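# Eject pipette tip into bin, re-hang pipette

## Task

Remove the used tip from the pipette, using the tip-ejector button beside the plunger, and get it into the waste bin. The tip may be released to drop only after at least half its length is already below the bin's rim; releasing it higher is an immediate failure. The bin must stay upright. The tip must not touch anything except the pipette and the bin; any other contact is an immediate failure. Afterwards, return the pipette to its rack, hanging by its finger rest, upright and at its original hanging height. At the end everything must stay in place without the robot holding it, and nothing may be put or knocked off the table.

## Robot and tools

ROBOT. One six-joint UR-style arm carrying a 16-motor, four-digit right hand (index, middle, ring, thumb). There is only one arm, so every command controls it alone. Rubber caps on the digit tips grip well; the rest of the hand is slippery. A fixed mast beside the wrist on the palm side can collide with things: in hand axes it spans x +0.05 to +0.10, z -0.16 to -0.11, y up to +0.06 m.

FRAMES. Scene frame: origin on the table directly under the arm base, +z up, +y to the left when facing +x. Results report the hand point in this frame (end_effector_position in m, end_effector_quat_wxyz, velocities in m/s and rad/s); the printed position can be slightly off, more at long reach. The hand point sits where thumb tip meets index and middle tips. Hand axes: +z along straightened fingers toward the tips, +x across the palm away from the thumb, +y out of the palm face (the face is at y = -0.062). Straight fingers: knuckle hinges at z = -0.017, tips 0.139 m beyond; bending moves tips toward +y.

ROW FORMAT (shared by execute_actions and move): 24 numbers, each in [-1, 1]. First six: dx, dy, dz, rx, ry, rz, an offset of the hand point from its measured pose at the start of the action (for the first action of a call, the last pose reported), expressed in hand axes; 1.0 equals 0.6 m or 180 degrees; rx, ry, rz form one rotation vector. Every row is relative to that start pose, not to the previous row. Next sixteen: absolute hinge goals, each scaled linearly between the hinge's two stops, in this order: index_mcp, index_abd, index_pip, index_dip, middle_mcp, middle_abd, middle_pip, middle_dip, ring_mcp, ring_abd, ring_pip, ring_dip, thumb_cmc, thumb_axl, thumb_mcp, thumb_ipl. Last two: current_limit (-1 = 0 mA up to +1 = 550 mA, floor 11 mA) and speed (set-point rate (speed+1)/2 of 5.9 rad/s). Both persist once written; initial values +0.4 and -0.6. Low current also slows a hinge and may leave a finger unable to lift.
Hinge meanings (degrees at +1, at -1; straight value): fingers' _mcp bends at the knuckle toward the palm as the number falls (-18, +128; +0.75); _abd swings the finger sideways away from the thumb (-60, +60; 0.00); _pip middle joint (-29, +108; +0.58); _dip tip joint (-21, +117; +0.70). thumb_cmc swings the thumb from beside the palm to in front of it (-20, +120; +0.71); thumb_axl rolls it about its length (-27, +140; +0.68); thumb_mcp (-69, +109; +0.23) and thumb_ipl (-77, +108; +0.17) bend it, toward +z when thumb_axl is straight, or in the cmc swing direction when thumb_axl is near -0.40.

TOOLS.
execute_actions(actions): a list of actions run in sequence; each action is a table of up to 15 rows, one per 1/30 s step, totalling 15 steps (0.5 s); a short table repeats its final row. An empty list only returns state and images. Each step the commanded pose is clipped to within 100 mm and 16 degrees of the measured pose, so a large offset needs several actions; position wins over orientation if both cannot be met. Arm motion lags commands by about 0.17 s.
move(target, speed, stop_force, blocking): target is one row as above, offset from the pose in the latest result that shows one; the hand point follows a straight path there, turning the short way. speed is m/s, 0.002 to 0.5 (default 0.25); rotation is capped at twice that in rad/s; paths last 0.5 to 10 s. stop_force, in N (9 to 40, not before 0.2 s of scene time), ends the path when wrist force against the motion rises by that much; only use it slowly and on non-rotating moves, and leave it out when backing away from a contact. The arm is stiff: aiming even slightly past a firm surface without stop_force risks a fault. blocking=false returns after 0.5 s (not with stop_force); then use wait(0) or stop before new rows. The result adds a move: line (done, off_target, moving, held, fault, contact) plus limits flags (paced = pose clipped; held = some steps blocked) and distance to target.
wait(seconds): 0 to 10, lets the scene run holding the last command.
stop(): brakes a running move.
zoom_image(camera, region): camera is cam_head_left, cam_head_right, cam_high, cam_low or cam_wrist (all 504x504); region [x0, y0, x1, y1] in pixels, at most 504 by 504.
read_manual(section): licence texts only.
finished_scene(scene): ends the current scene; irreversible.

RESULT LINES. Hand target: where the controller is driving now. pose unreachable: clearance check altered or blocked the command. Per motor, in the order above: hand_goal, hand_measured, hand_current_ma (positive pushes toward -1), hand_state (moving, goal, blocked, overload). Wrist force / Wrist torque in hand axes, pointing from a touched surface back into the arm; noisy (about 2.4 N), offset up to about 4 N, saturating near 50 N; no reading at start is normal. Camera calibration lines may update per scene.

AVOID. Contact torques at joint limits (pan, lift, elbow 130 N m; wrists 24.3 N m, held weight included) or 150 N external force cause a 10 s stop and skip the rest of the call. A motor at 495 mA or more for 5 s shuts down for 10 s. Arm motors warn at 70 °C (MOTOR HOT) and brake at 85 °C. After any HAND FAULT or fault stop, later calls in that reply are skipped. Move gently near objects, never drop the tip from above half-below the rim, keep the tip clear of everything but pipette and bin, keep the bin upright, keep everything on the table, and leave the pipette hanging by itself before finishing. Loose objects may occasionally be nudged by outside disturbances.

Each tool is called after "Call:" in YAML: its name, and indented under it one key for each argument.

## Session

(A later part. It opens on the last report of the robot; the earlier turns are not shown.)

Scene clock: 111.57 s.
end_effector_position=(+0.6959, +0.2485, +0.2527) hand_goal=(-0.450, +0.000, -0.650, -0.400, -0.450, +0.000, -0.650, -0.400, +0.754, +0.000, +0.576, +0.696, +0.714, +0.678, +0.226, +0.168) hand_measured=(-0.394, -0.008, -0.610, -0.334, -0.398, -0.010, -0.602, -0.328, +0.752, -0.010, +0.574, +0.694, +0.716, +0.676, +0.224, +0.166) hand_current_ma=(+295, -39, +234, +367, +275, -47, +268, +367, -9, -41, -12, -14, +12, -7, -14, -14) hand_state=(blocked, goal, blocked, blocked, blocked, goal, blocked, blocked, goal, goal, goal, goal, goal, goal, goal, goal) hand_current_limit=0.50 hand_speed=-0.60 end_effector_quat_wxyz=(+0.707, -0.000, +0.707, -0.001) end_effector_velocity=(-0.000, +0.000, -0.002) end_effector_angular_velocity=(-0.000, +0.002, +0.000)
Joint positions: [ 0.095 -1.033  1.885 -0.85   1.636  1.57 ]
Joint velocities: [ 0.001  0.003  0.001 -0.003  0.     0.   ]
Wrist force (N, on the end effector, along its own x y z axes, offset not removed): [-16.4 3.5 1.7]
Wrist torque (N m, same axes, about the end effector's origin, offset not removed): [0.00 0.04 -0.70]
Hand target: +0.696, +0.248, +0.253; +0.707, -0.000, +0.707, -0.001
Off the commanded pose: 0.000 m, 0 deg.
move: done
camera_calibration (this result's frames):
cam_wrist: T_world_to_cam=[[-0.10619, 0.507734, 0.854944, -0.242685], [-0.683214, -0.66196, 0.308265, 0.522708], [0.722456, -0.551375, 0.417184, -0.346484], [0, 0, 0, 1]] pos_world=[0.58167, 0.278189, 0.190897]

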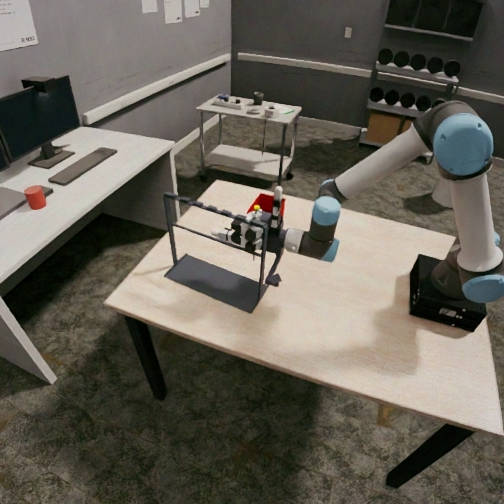

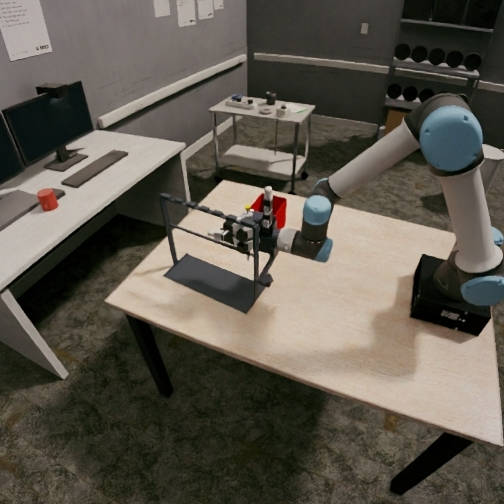

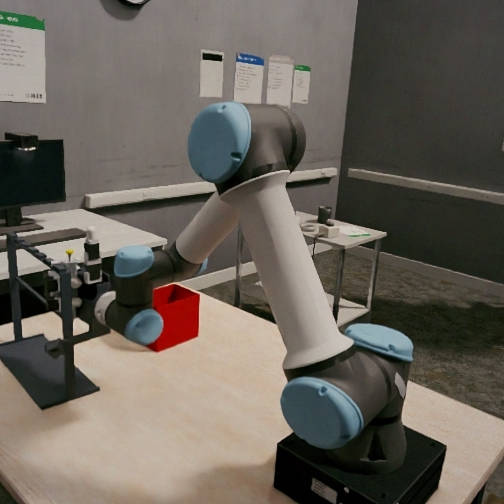

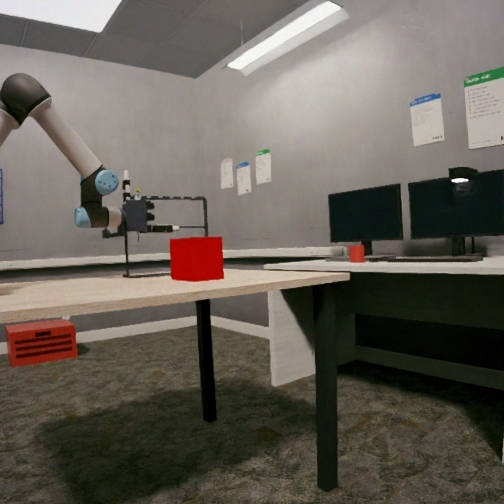

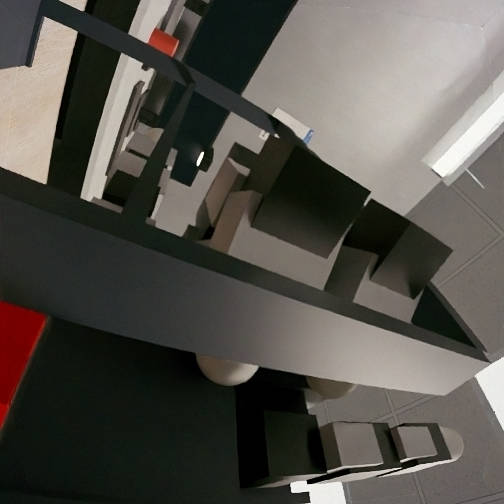

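Call:
move:
  target: [-0.014,-0.02,0.0,0,0,0,-0.45,0,-0.65,-0.4,-0.45,0,-0.65,-0.4,0.754,0,0.576,0.696,0.714,0.678,0.226,0.168,0.5,-0.6]
  speed: 0.03

Call:
move:
  target: [0,0,0.025,0,0,0,-0.45,0,-0.65,-0.4,-0.45,0,-0.65,-0.4,0.754,0,0.576,0.696,0.714,0.678,0.226,0.168,0.5,-0.6]
  speed: 0.03

Call:
move:
  target: [0,0.06,0,0,0,0,-0.45,0,-0.65,-0.4,-0.45,0,-0.65,-0.4,0.754,0,0.576,0.696,0.714,0.678,0.226,0.168,0.5,-0.6]
  speed: 0.03

Call:
zoom_image:
  camera: "cam_head_left"
  region: [190, 150, 330, 270]

Call:
zoom_image:
  camera: "cam_high"
  region: [20, 200, 180, 340]

Scene clock: 116.13 s.
end_effector_position=(+0.6959, +0.2366, +0.2611) hand_goal=(-0.450, +0.000, -0.650, -0.400, -0.450, +0.000, -0.650, -0.400, +0.754, +0.000, +0.576, +0.696, +0.714, +0.678, +0.226, +0.168) hand_measured=(-0.396, -0.008, -0.608, -0.334, -0.406, -0.008, -0.602, -0.328, +0.752, -0.010, +0.574, +0.694, +0.716, +0.676, +0.224, +0.166) hand_current_ma=(+290, -34, +239, +366, +241, -38, +270, +367, -9, -41, -12, -14, +12, -7, -14, -14) hand_state=(blocked, goal, blocked, blocked, blocked, goal, blocked, blocked, goal, goal, goal, goal, goal, goal, goal, goal) hand_current_limit=0.50 hand_speed=-0.60 end_effector_quat_wxyz=(+0.707, -0.000, +0.707, -0.001) end_effector_velocity=(-0.000, -0.001, +0.001) end_effector_angular_velocity=(-0.000, +0.000, +0.001)
Joint positions: [ 0.07  -1.055  1.892 -0.836  1.611  1.57 ]
Joint velocities: [-0.002 -0.002  0.001  0.002 -0.003 -0.   ]
Wrist force (N, on the end effector, along its own x y z axes, offset not removed): [1.2 -1.9 -0.1]
Wrist torque (N m, same axes, about the end effector's origin, offset not removed): [-0.05 -0.36 -0.05]
Hand target: +0.696, +0.237, +0.261; +0.707, -0.000, +0.707, -0.001
Off the commanded pose: 0.000 m, 0 deg.
move: done
camera_calibration (this result's frames):
cam_wrist: T_world_to_cam=[[-0.106181, 0.507825, 0.854891, -0.243808], [-0.683226, -0.661916, 0.308334, 0.512246], [0.722446, -0.551345, 0.417242, -0.356517], [0, 0, 0, 1]] pos_world=[0.581656, 0.266312, 0.199241]

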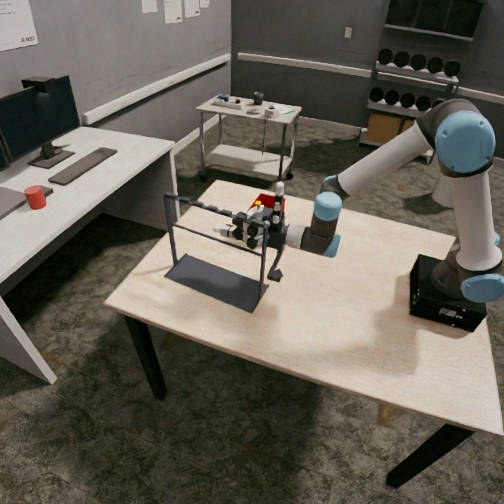

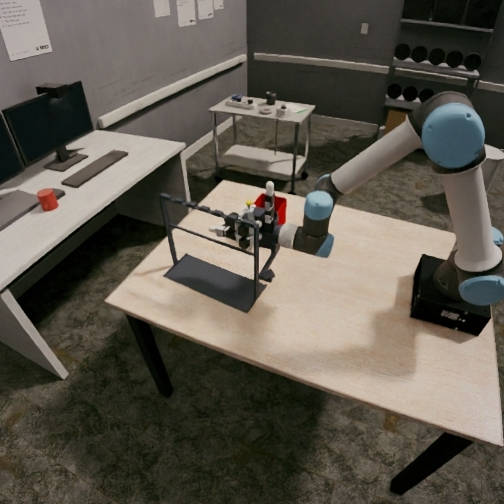

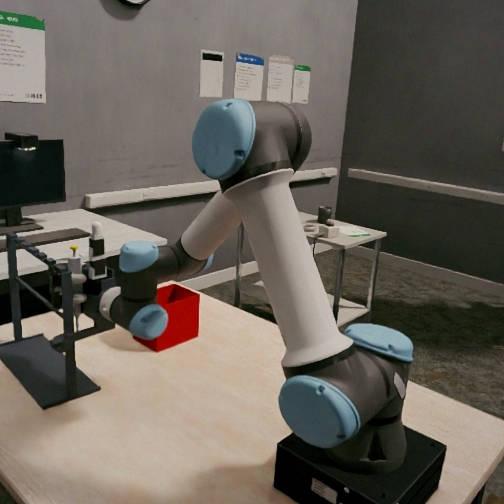

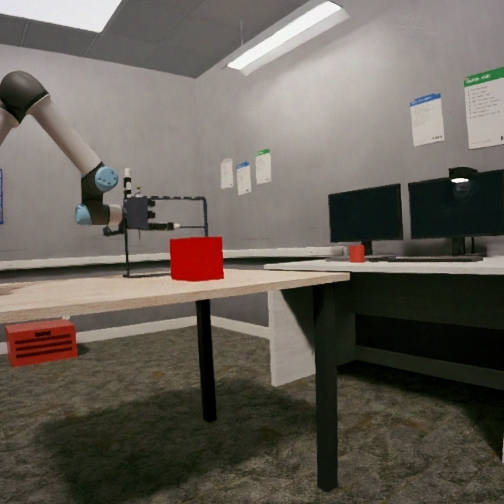

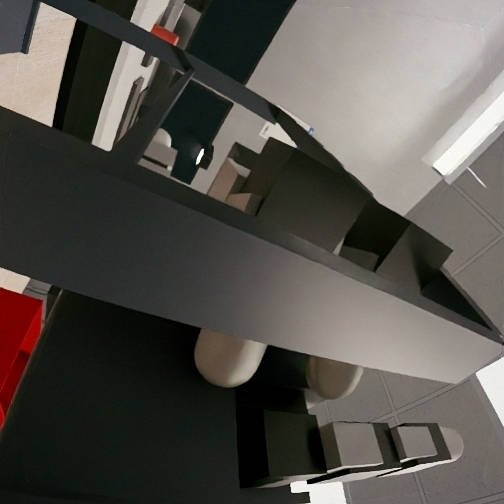

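Scene clock: 116.93 s.
end_effector_position=(+0.7108, +0.2366, +0.2611) hand_goal=(-0.450, +0.000, -0.650, -0.400, -0.450, +0.000, -0.650, -0.400, +0.754, +0.000, +0.576, +0.696, +0.714, +0.678, +0.226, +0.168) hand_measured=(-0.396, -0.008, -0.608, -0.334, -0.406, -0.008, -0.602, -0.328, +0.752, -0.010, +0.574, +0.694, +0.716, +0.676, +0.224, +0.166) hand_current_ma=(+290, -34, +239, +366, +241, -38, +270, +367, -9, -41, -12, -14, +12, -7, -13, -14) hand_state=(blocked, goal, blocked, blocked, blocked, goal, blocked, blocked, goal, goal, goal, goal, goal, goal, goal, goal) hand_current_limit=0.50 hand_speed=-0.60 end_effector_quat_wxyz=(+0.707, -0.000, +0.707, -0.001) end_effector_velocity=(+0.002, -0.001, +0.000) end_effector_angular_velocity=(+0.000, -0.000, -0.001)
Joint positions: [ 0.068 -1.03   1.848 -0.817  1.61   1.57 ]
Joint velocities: [-0.001  0.002 -0.005  0.002 -0.    -0.   ]
Wrist force (N, on the end effector, along its own x y z axes, offset not removed): [5.0 2.9 1.2]
Wrist torque (N m, same axes, about the end effector's origin, offset not removed): [0.30 -0.84 0.29]
Hand target: +0.711, +0.237, +0.261; +0.707, -0.000, +0.707, -0.001
Off the commanded pose: 0.000 m, 0 deg.
move: done
camera_calibration (this result's frames):
cam_wrist: T_world_to_cam=[[-0.106187, 0.507823, 0.854892, -0.242221], [-0.683227, -0.661918, 0.308328, 0.522374], [0.722444, -0.551345, 0.417245, -0.367253], [0, 0, 0, 1]] pos_world=[0.596499, 0.266291, 0.199245]

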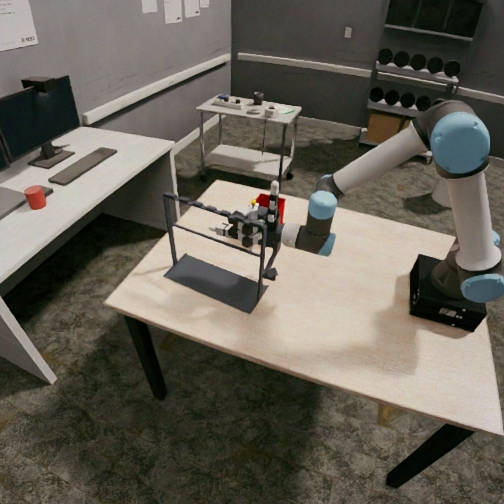

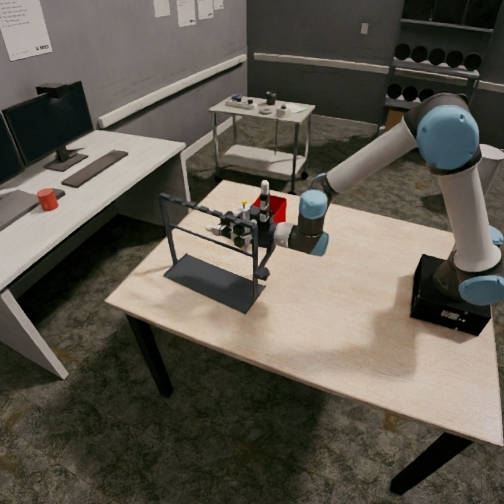

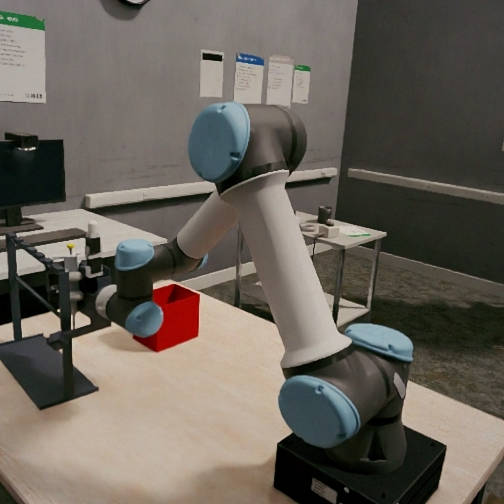

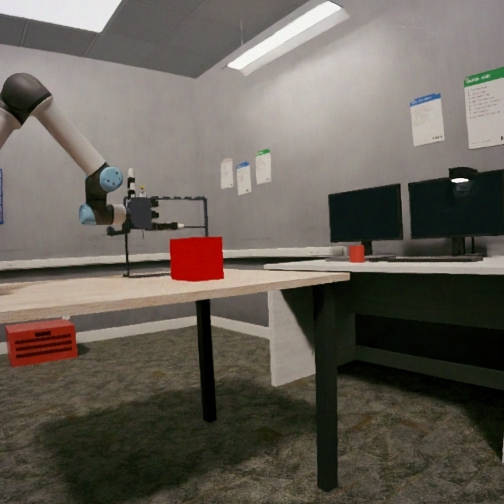

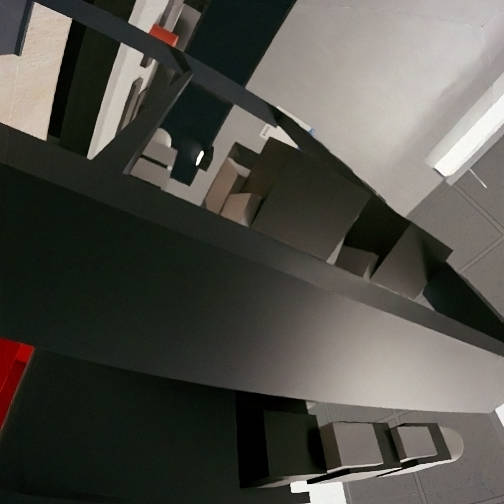

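Scene clock: 118.43 s.
end_effector_position=(+0.7108, +0.2725, +0.2610) hand_goal=(-0.450, +0.000, -0.650, -0.400, -0.450, +0.000, -0.650, -0.400, +0.754, +0.000, +0.576, +0.696, +0.714, +0.678, +0.226, +0.168) hand_measured=(-0.396, -0.008, -0.608, -0.334, -0.406, -0.008, -0.602, -0.328, +0.752, -0.010, +0.574, +0.694, +0.716, +0.676, +0.224, +0.166) hand_current_ma=(+290, -34, +239, +366, +241, -37, +270, +367, -9, -41, -12, -14, +12, -7, -13, -14) hand_state=(blocked, goal, blocked, blocked, blocked, goal, blocked, blocked, goal, goal, goal, goal, goal, goal, goal, goal) hand_current_limit=0.50 hand_speed=-0.60 end_effector_quat_wxyz=(+0.707, -0.000, +0.707, -0.001) end_effector_velocity=(+0.000, +0.001, +0.000) end_effector_angular_velocity=(+0.001, +0.000, -0.001)
Joint positions: [ 0.141 -1.01   1.81  -0.8    1.683  1.57 ]
Joint velocities: [ 0.003  0.001 -0.002  0.001  0.004  0.001]
Wrist force (N, on the end effector, along its own x y z axes, offset not removed): [1.4 -1.8 -1.0]
Wrist torque (N m, same axes, about the end effector's origin, offset not removed): [0.00 -0.39 0.06]
Hand target: +0.711, +0.273, +0.261; +0.707, -0.000, +0.707, -0.001
Off the commanded pose: 0.000 m, 0 deg.
move: done
camera_calibration (this result's frames):
cam_wrist: T_world_to_cam=[[-0.106201, 0.50787, 0.854862, -0.26034], [-0.68322, -0.66191, 0.30836, 0.546163], [0.722449, -0.55131, 0.417283, -0.347466], [0, 0, 0, 1]] pos_world=[0.596527, 0.302168, 0.199131]

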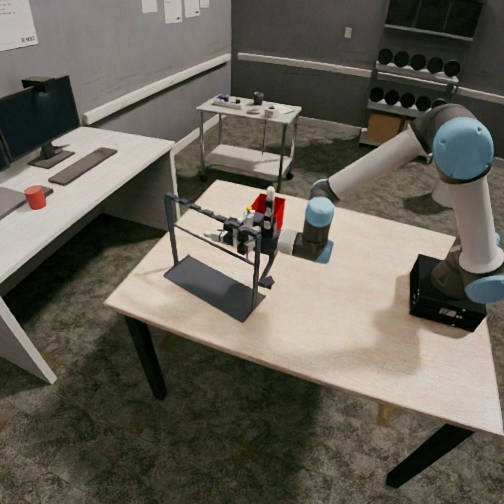

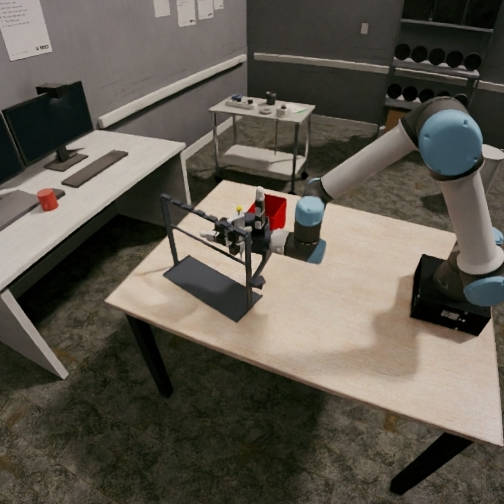

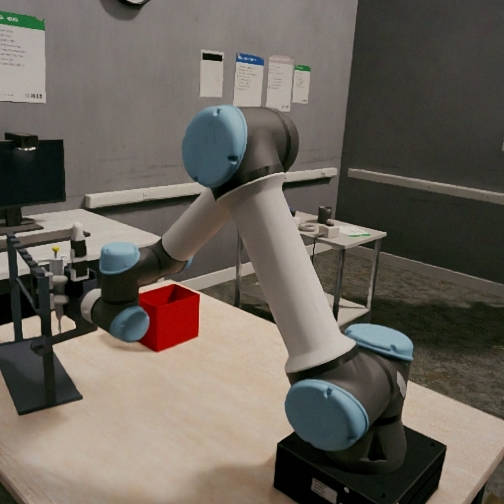

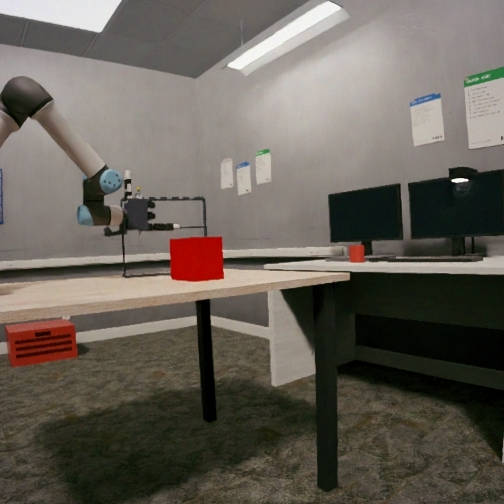

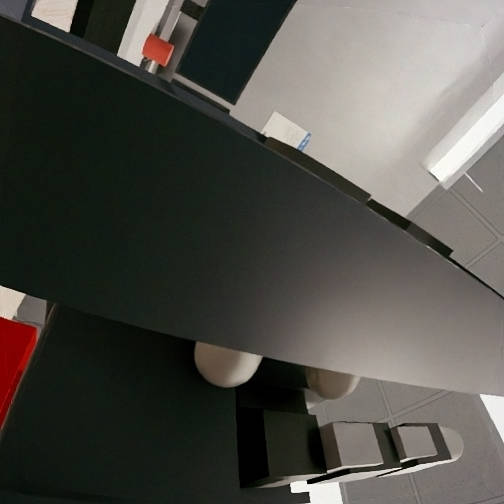

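Region (190, 150, 330, 270) of cam_head_left's 504x504 image, scaled by 3.600, with more detail than that image has; it fills the top 432 rows of this view, and the rest is white.

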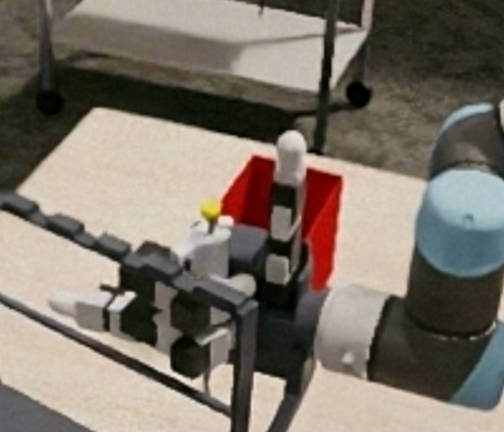

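Region (20, 200, 180, 340) of cam_high's 504x504 image, scaled by 3.150, with more detail than that image has; it fills the top 441 rows of this view, and the rest is white.

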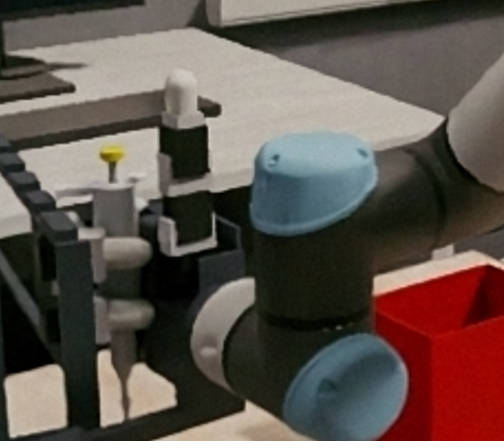

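Call:
move:
  target: [0,-0.17,0,0,0,0,-0.45,0,-0.65,-0.4,-0.45,0,-0.65,-0.4,0.754,0,0.576,0.696,0.714,0.678,0.226,0.168,0.5,-0.6]
  speed: 0.05

Call:
zoom_image:
  camera: "cam_head_left"
  region: [150, 170, 300, 330]

Call:
zoom_image:
  camera: "cam_high"
  region: [0, 200, 160, 420]

Scene clock: 124.63 s.
end_effector_position=(+0.7107, +0.1705, +0.2613) hand_goal=(-0.450, +0.000, -0.650, -0.400, -0.450, +0.000, -0.650, -0.400, +0.754, +0.000, +0.576, +0.696, +0.714, +0.678, +0.226, +0.168) hand_measured=(-0.396, -0.008, -0.608, -0.334, -0.406, -0.008, -0.602, -0.328, +0.752, -0.010, +0.574, +0.694, +0.716, +0.676, +0.224, +0.166) hand_current_ma=(+290, -34, +239, +366, +241, -37, +270, +367, -9, -41, -12, -14, +12, -7, -13, -14) hand_state=(blocked, goal, blocked, blocked, blocked, goal, blocked, blocked, goal, goal, goal, goal, goal, goal, goal, goal) hand_current_limit=0.50 hand_speed=-0.60 end_effector_quat_wxyz=(+0.707, -0.000, +0.707, -0.001) end_effector_velocity=(-0.000, -0.001, -0.001) end_effector_angular_velocity=(+0.000, +0.001, +0.001)
Joint positions: [-0.07  -1.058  1.898 -0.838  1.472  1.57 ]
Joint velocities: [-0.002  0.001  0.    -0.    -0.003  0.   ]
Wrist force (N, on the end effector, along its own x y z axes, offset not removed): [1.8 0.2 1.5]
Wrist torque (N m, same axes, about the end effector's origin, offset not removed): [-0.06 -0.42 -0.01]
Hand target: +0.711, +0.170, +0.261; +0.707, -0.000, +0.707, -0.001
Off the commanded pose: 0.000 m, 0 deg.
move: done
camera_calibration (this result's frames):
cam_wrist: T_world_to_cam=[[-0.106193, 0.507731, 0.854946, -0.208836], [-0.683228, -0.661952, 0.308253, 0.478536], [0.722442, -0.551388, 0.417191, -0.403701], [0, 0, 0, 1]] pos_world=[0.596423, 0.200204, 0.199453]

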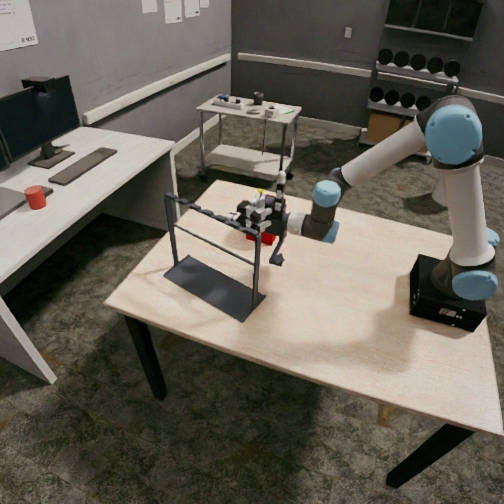

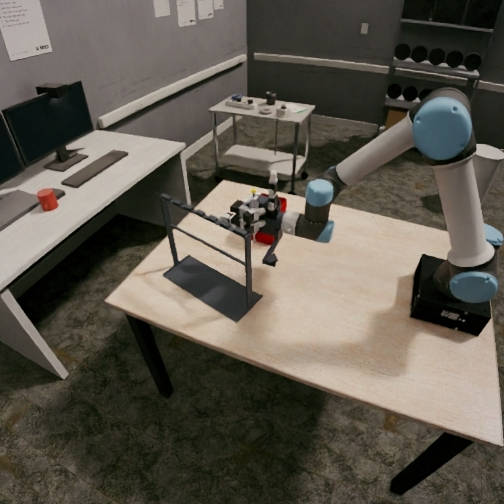

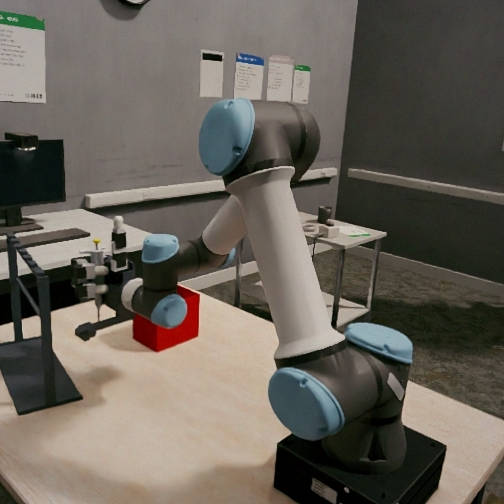

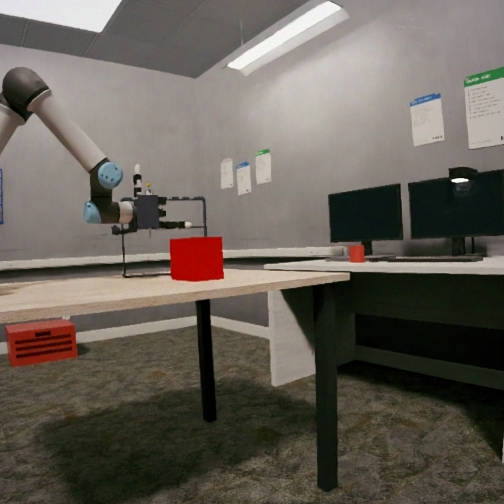

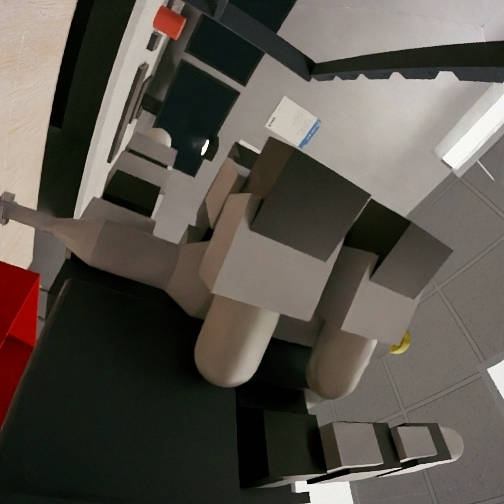

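Region (150, 170, 300, 330) of cam_head_left's 504x504 image, scaled by 3.150, with more detail than that image has; it fills the left 472 columns of this view, and the rest is white.

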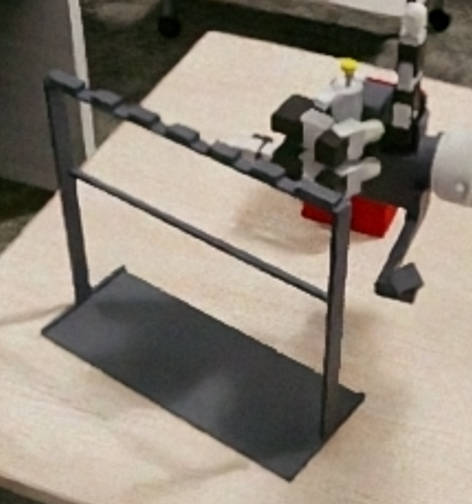

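Region (0, 200, 160, 420) of cam_high's 504x504 image, scaled by 2.291, with more detail than that image has; it fills the left 367 columns of this view, and the rest is white.

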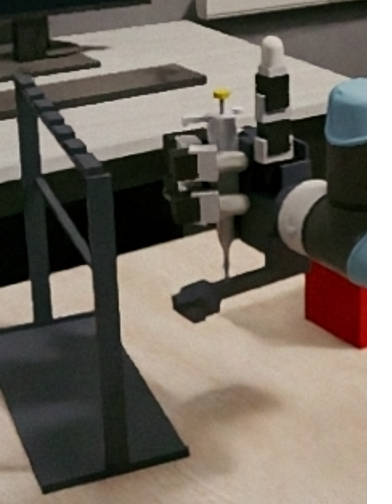

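Call:
move:
  target: [0.002,0.062,-0.017,0.072,0,0,-0.45,0,-0.65,-0.4,-0.45,0,-0.65,-0.4,0.754,0,0.576,0.696,0.714,0.678,0.226,0.168,0.5,-0.6]
  speed: 0.05

Call:
move:
  target: [0,0.06,0,0,0,0,-0.45,0,-0.65,-0.4,-0.45,0,-0.65,-0.4,0.754,0,0.576,0.696,0.714,0.678,0.226,0.168,0.5,-0.6]
  speed: 0.04

Call:
zoom_image:
  camera: "cam_head_left"
  region: [190, 170, 310, 290]

Call:
zoom_image:
  camera: "cam_high"
  region: [0, 210, 140, 350]

Scene clock: 132.43 s.
end_effector_position=(+0.7006, +0.2077, +0.2600) hand_goal=(-0.450, +0.000, -0.650, -0.400, -0.450, +0.000, -0.650, -0.400, +0.754, +0.000, +0.576, +0.696, +0.714, +0.678, +0.226, +0.168) hand_measured=(-0.396, -0.008, -0.608, -0.334, -0.406, -0.008, -0.602, -0.328, +0.752, -0.010, +0.574, +0.694, +0.716, +0.676, +0.224, +0.166) hand_current_ma=(+290, -34, +239, +366, +241, -37, +270, +367, -9, -41, -12, -14, +12, -7, -13, -14) hand_state=(blocked, goal, blocked, blocked, blocked, goal, blocked, blocked, goal, goal, goal, goal, goal, goal, goal, goal) hand_current_limit=0.50 hand_speed=-0.60 end_effector_quat_wxyz=(+0.703, +0.079, +0.702, -0.080) end_effector_velocity=(-0.001, +0.002, +0.000) end_effector_angular_velocity=(+0.000, -0.000, -0.008)
Joint positions: [ 0.123 -1.052  1.893 -0.84   1.89   1.57 ]
Joint velocities: [ 0.009  0.001 -0.002  0.001  0.017  0.   ]
Wrist force (N, on the end effector, along its own x y z axes, offset not removed): [2.0 -1.2 2.3]
Wrist torque (N m, same axes, about the end effector's origin, offset not removed): [-0.40 -0.65 -0.17]
Hand target: +0.701, +0.208, +0.260; +0.703, +0.080, +0.702, -0.081
Off the commanded pose: 0.000 m, 0 deg.
move: done
camera_calibration (this result's frames):
cam_wrist: T_world_to_cam=[[0.0094315, 0.518809, 0.854838, -0.310923], [-0.814084, -0.492439, 0.307848, 0.553199], [0.58067, -0.698814, 0.41771, -0.245521], [0, 0, 0, 1]] pos_world=[0.59585, 0.262153, 0.198045]

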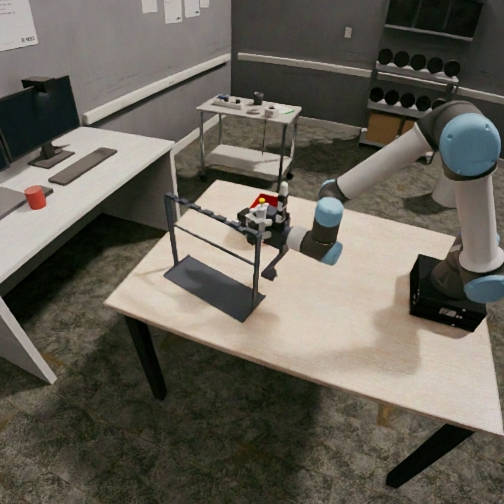

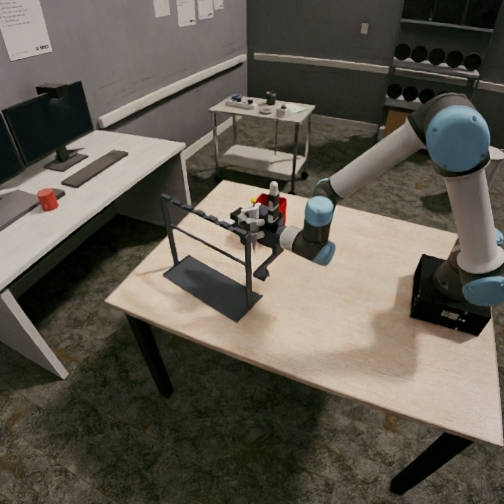

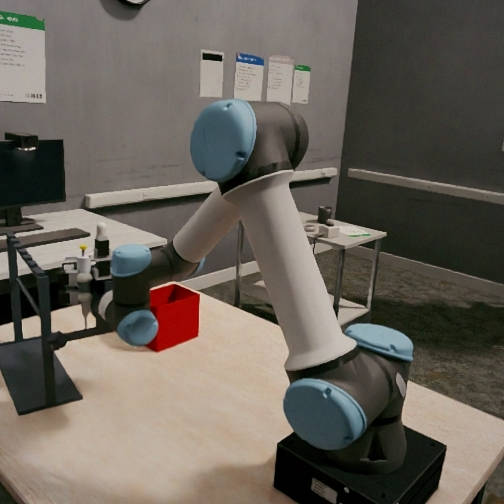

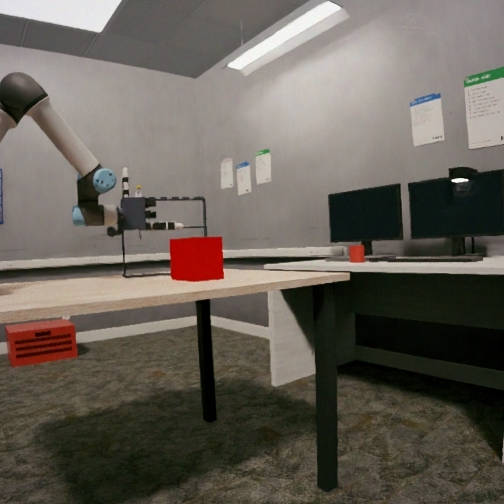

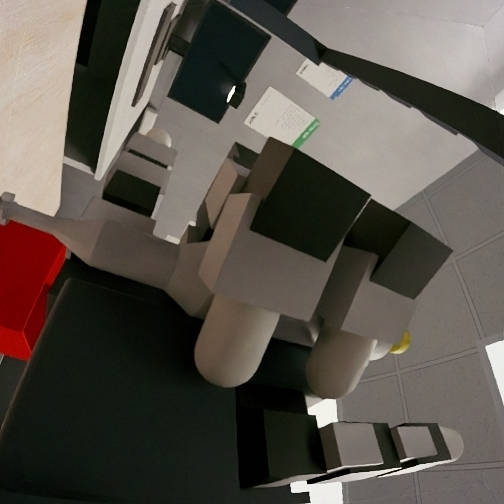

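Scene clock: 133.67 s.
end_effector_position=(+0.7086, +0.2427, +0.2599) hand_goal=(-0.450, +0.000, -0.650, -0.400, -0.450, +0.000, -0.650, -0.400, +0.754, +0.000, +0.576, +0.696, +0.714, +0.678, +0.226, +0.168) hand_measured=(-0.396, -0.008, -0.608, -0.334, -0.406, -0.008, -0.602, -0.328, +0.752, -0.010, +0.574, +0.694, +0.716, +0.676, +0.224, +0.166) hand_current_ma=(+290, -34, +239, +366, +241, -37, +270, +367, -9, -41, -12, -14, +12, -7, -13, -14) hand_state=(blocked, goal, blocked, blocked, blocked, goal, blocked, blocked, goal, goal, goal, goal, goal, goal, goal, goal) hand_current_limit=0.50 hand_speed=-0.60 end_effector_quat_wxyz=(+0.703, +0.079, +0.702, -0.080) end_effector_velocity=(+0.001, +0.001, +0.000) end_effector_angular_velocity=(-0.000, +0.000, -0.001)
Joint positions: [ 0.192 -1.016  1.827 -0.81   1.959  1.57 ]
Joint velocities: [ 0.002  0.001 -0.003  0.002  0.004 -0.   ]
Wrist force (N, on the end effector, along its own x y z axes, offset not removed): [1.5 2.8 4.0]
Wrist torque (N m, same axes, about the end effector's origin, offset not removed): [0.15 -0.53 0.01]
Hand target: +0.709, +0.243, +0.260; +0.703, +0.079, +0.702, -0.080
Off the commanded pose: 0.000 m, 0 deg.
move: done
camera_calibration (this result's frames):
cam_wrist: T_world_to_cam=[[0.00941812, 0.518884, 0.854793, -0.329054], [-0.814078, -0.492426, 0.307886, 0.576983], [0.58068, -0.698768, 0.417774, -0.225732], [0, 0, 0, 1]] pos_world=[0.603886, 0.297128, 0.197933]

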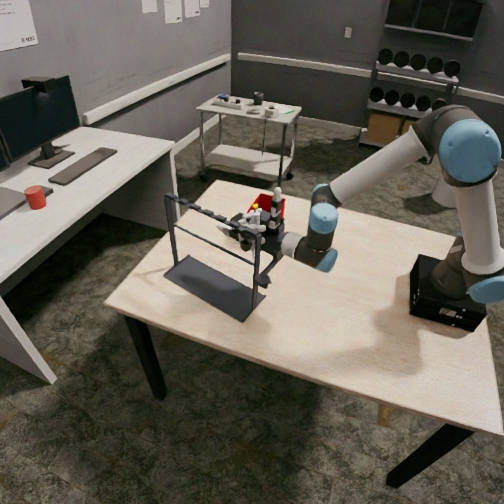

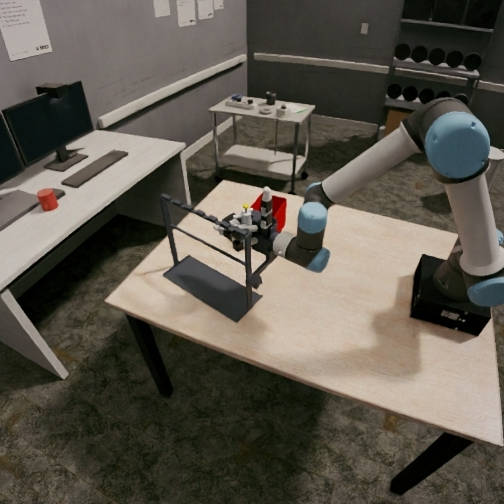

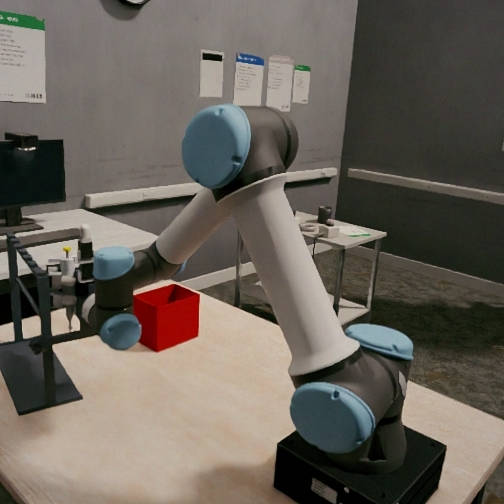

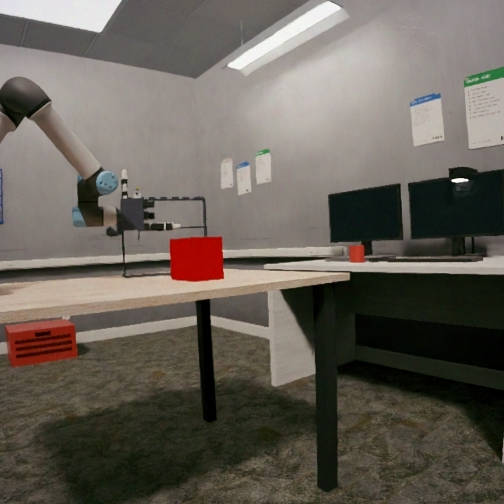

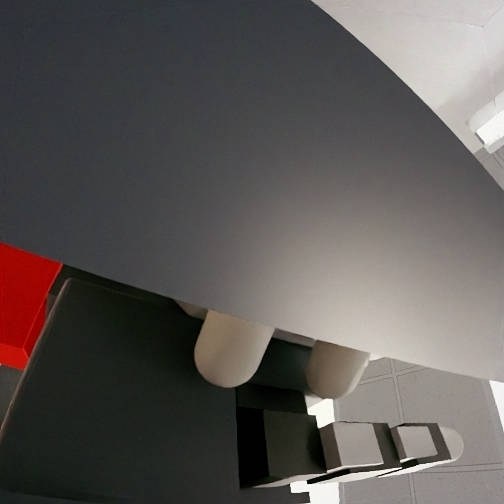

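Region (190, 170, 310, 290) of cam_head_left's 504x504 image, scaled by 4.200, with more detail than that image has.

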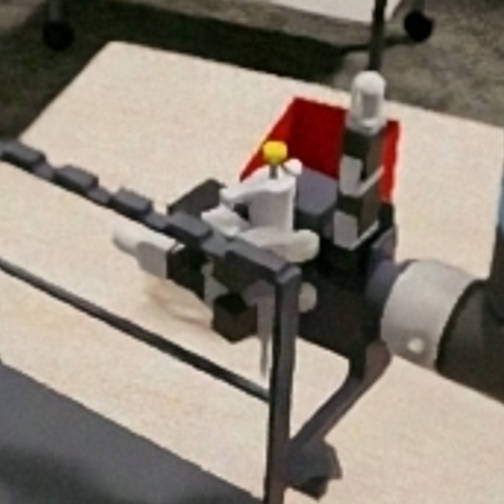

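Region (0, 210, 140, 350) of cam_high's 504x504 image, scaled by 3.600, with more detail than that image has.

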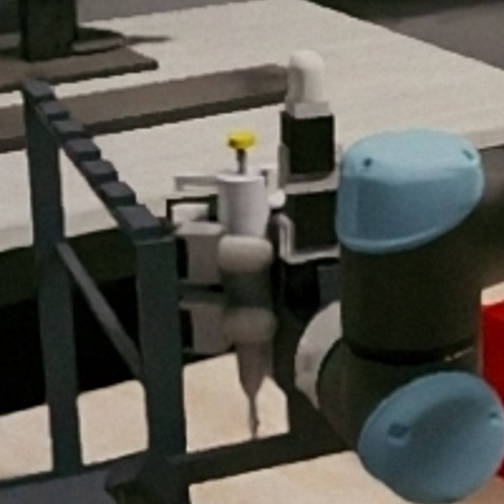

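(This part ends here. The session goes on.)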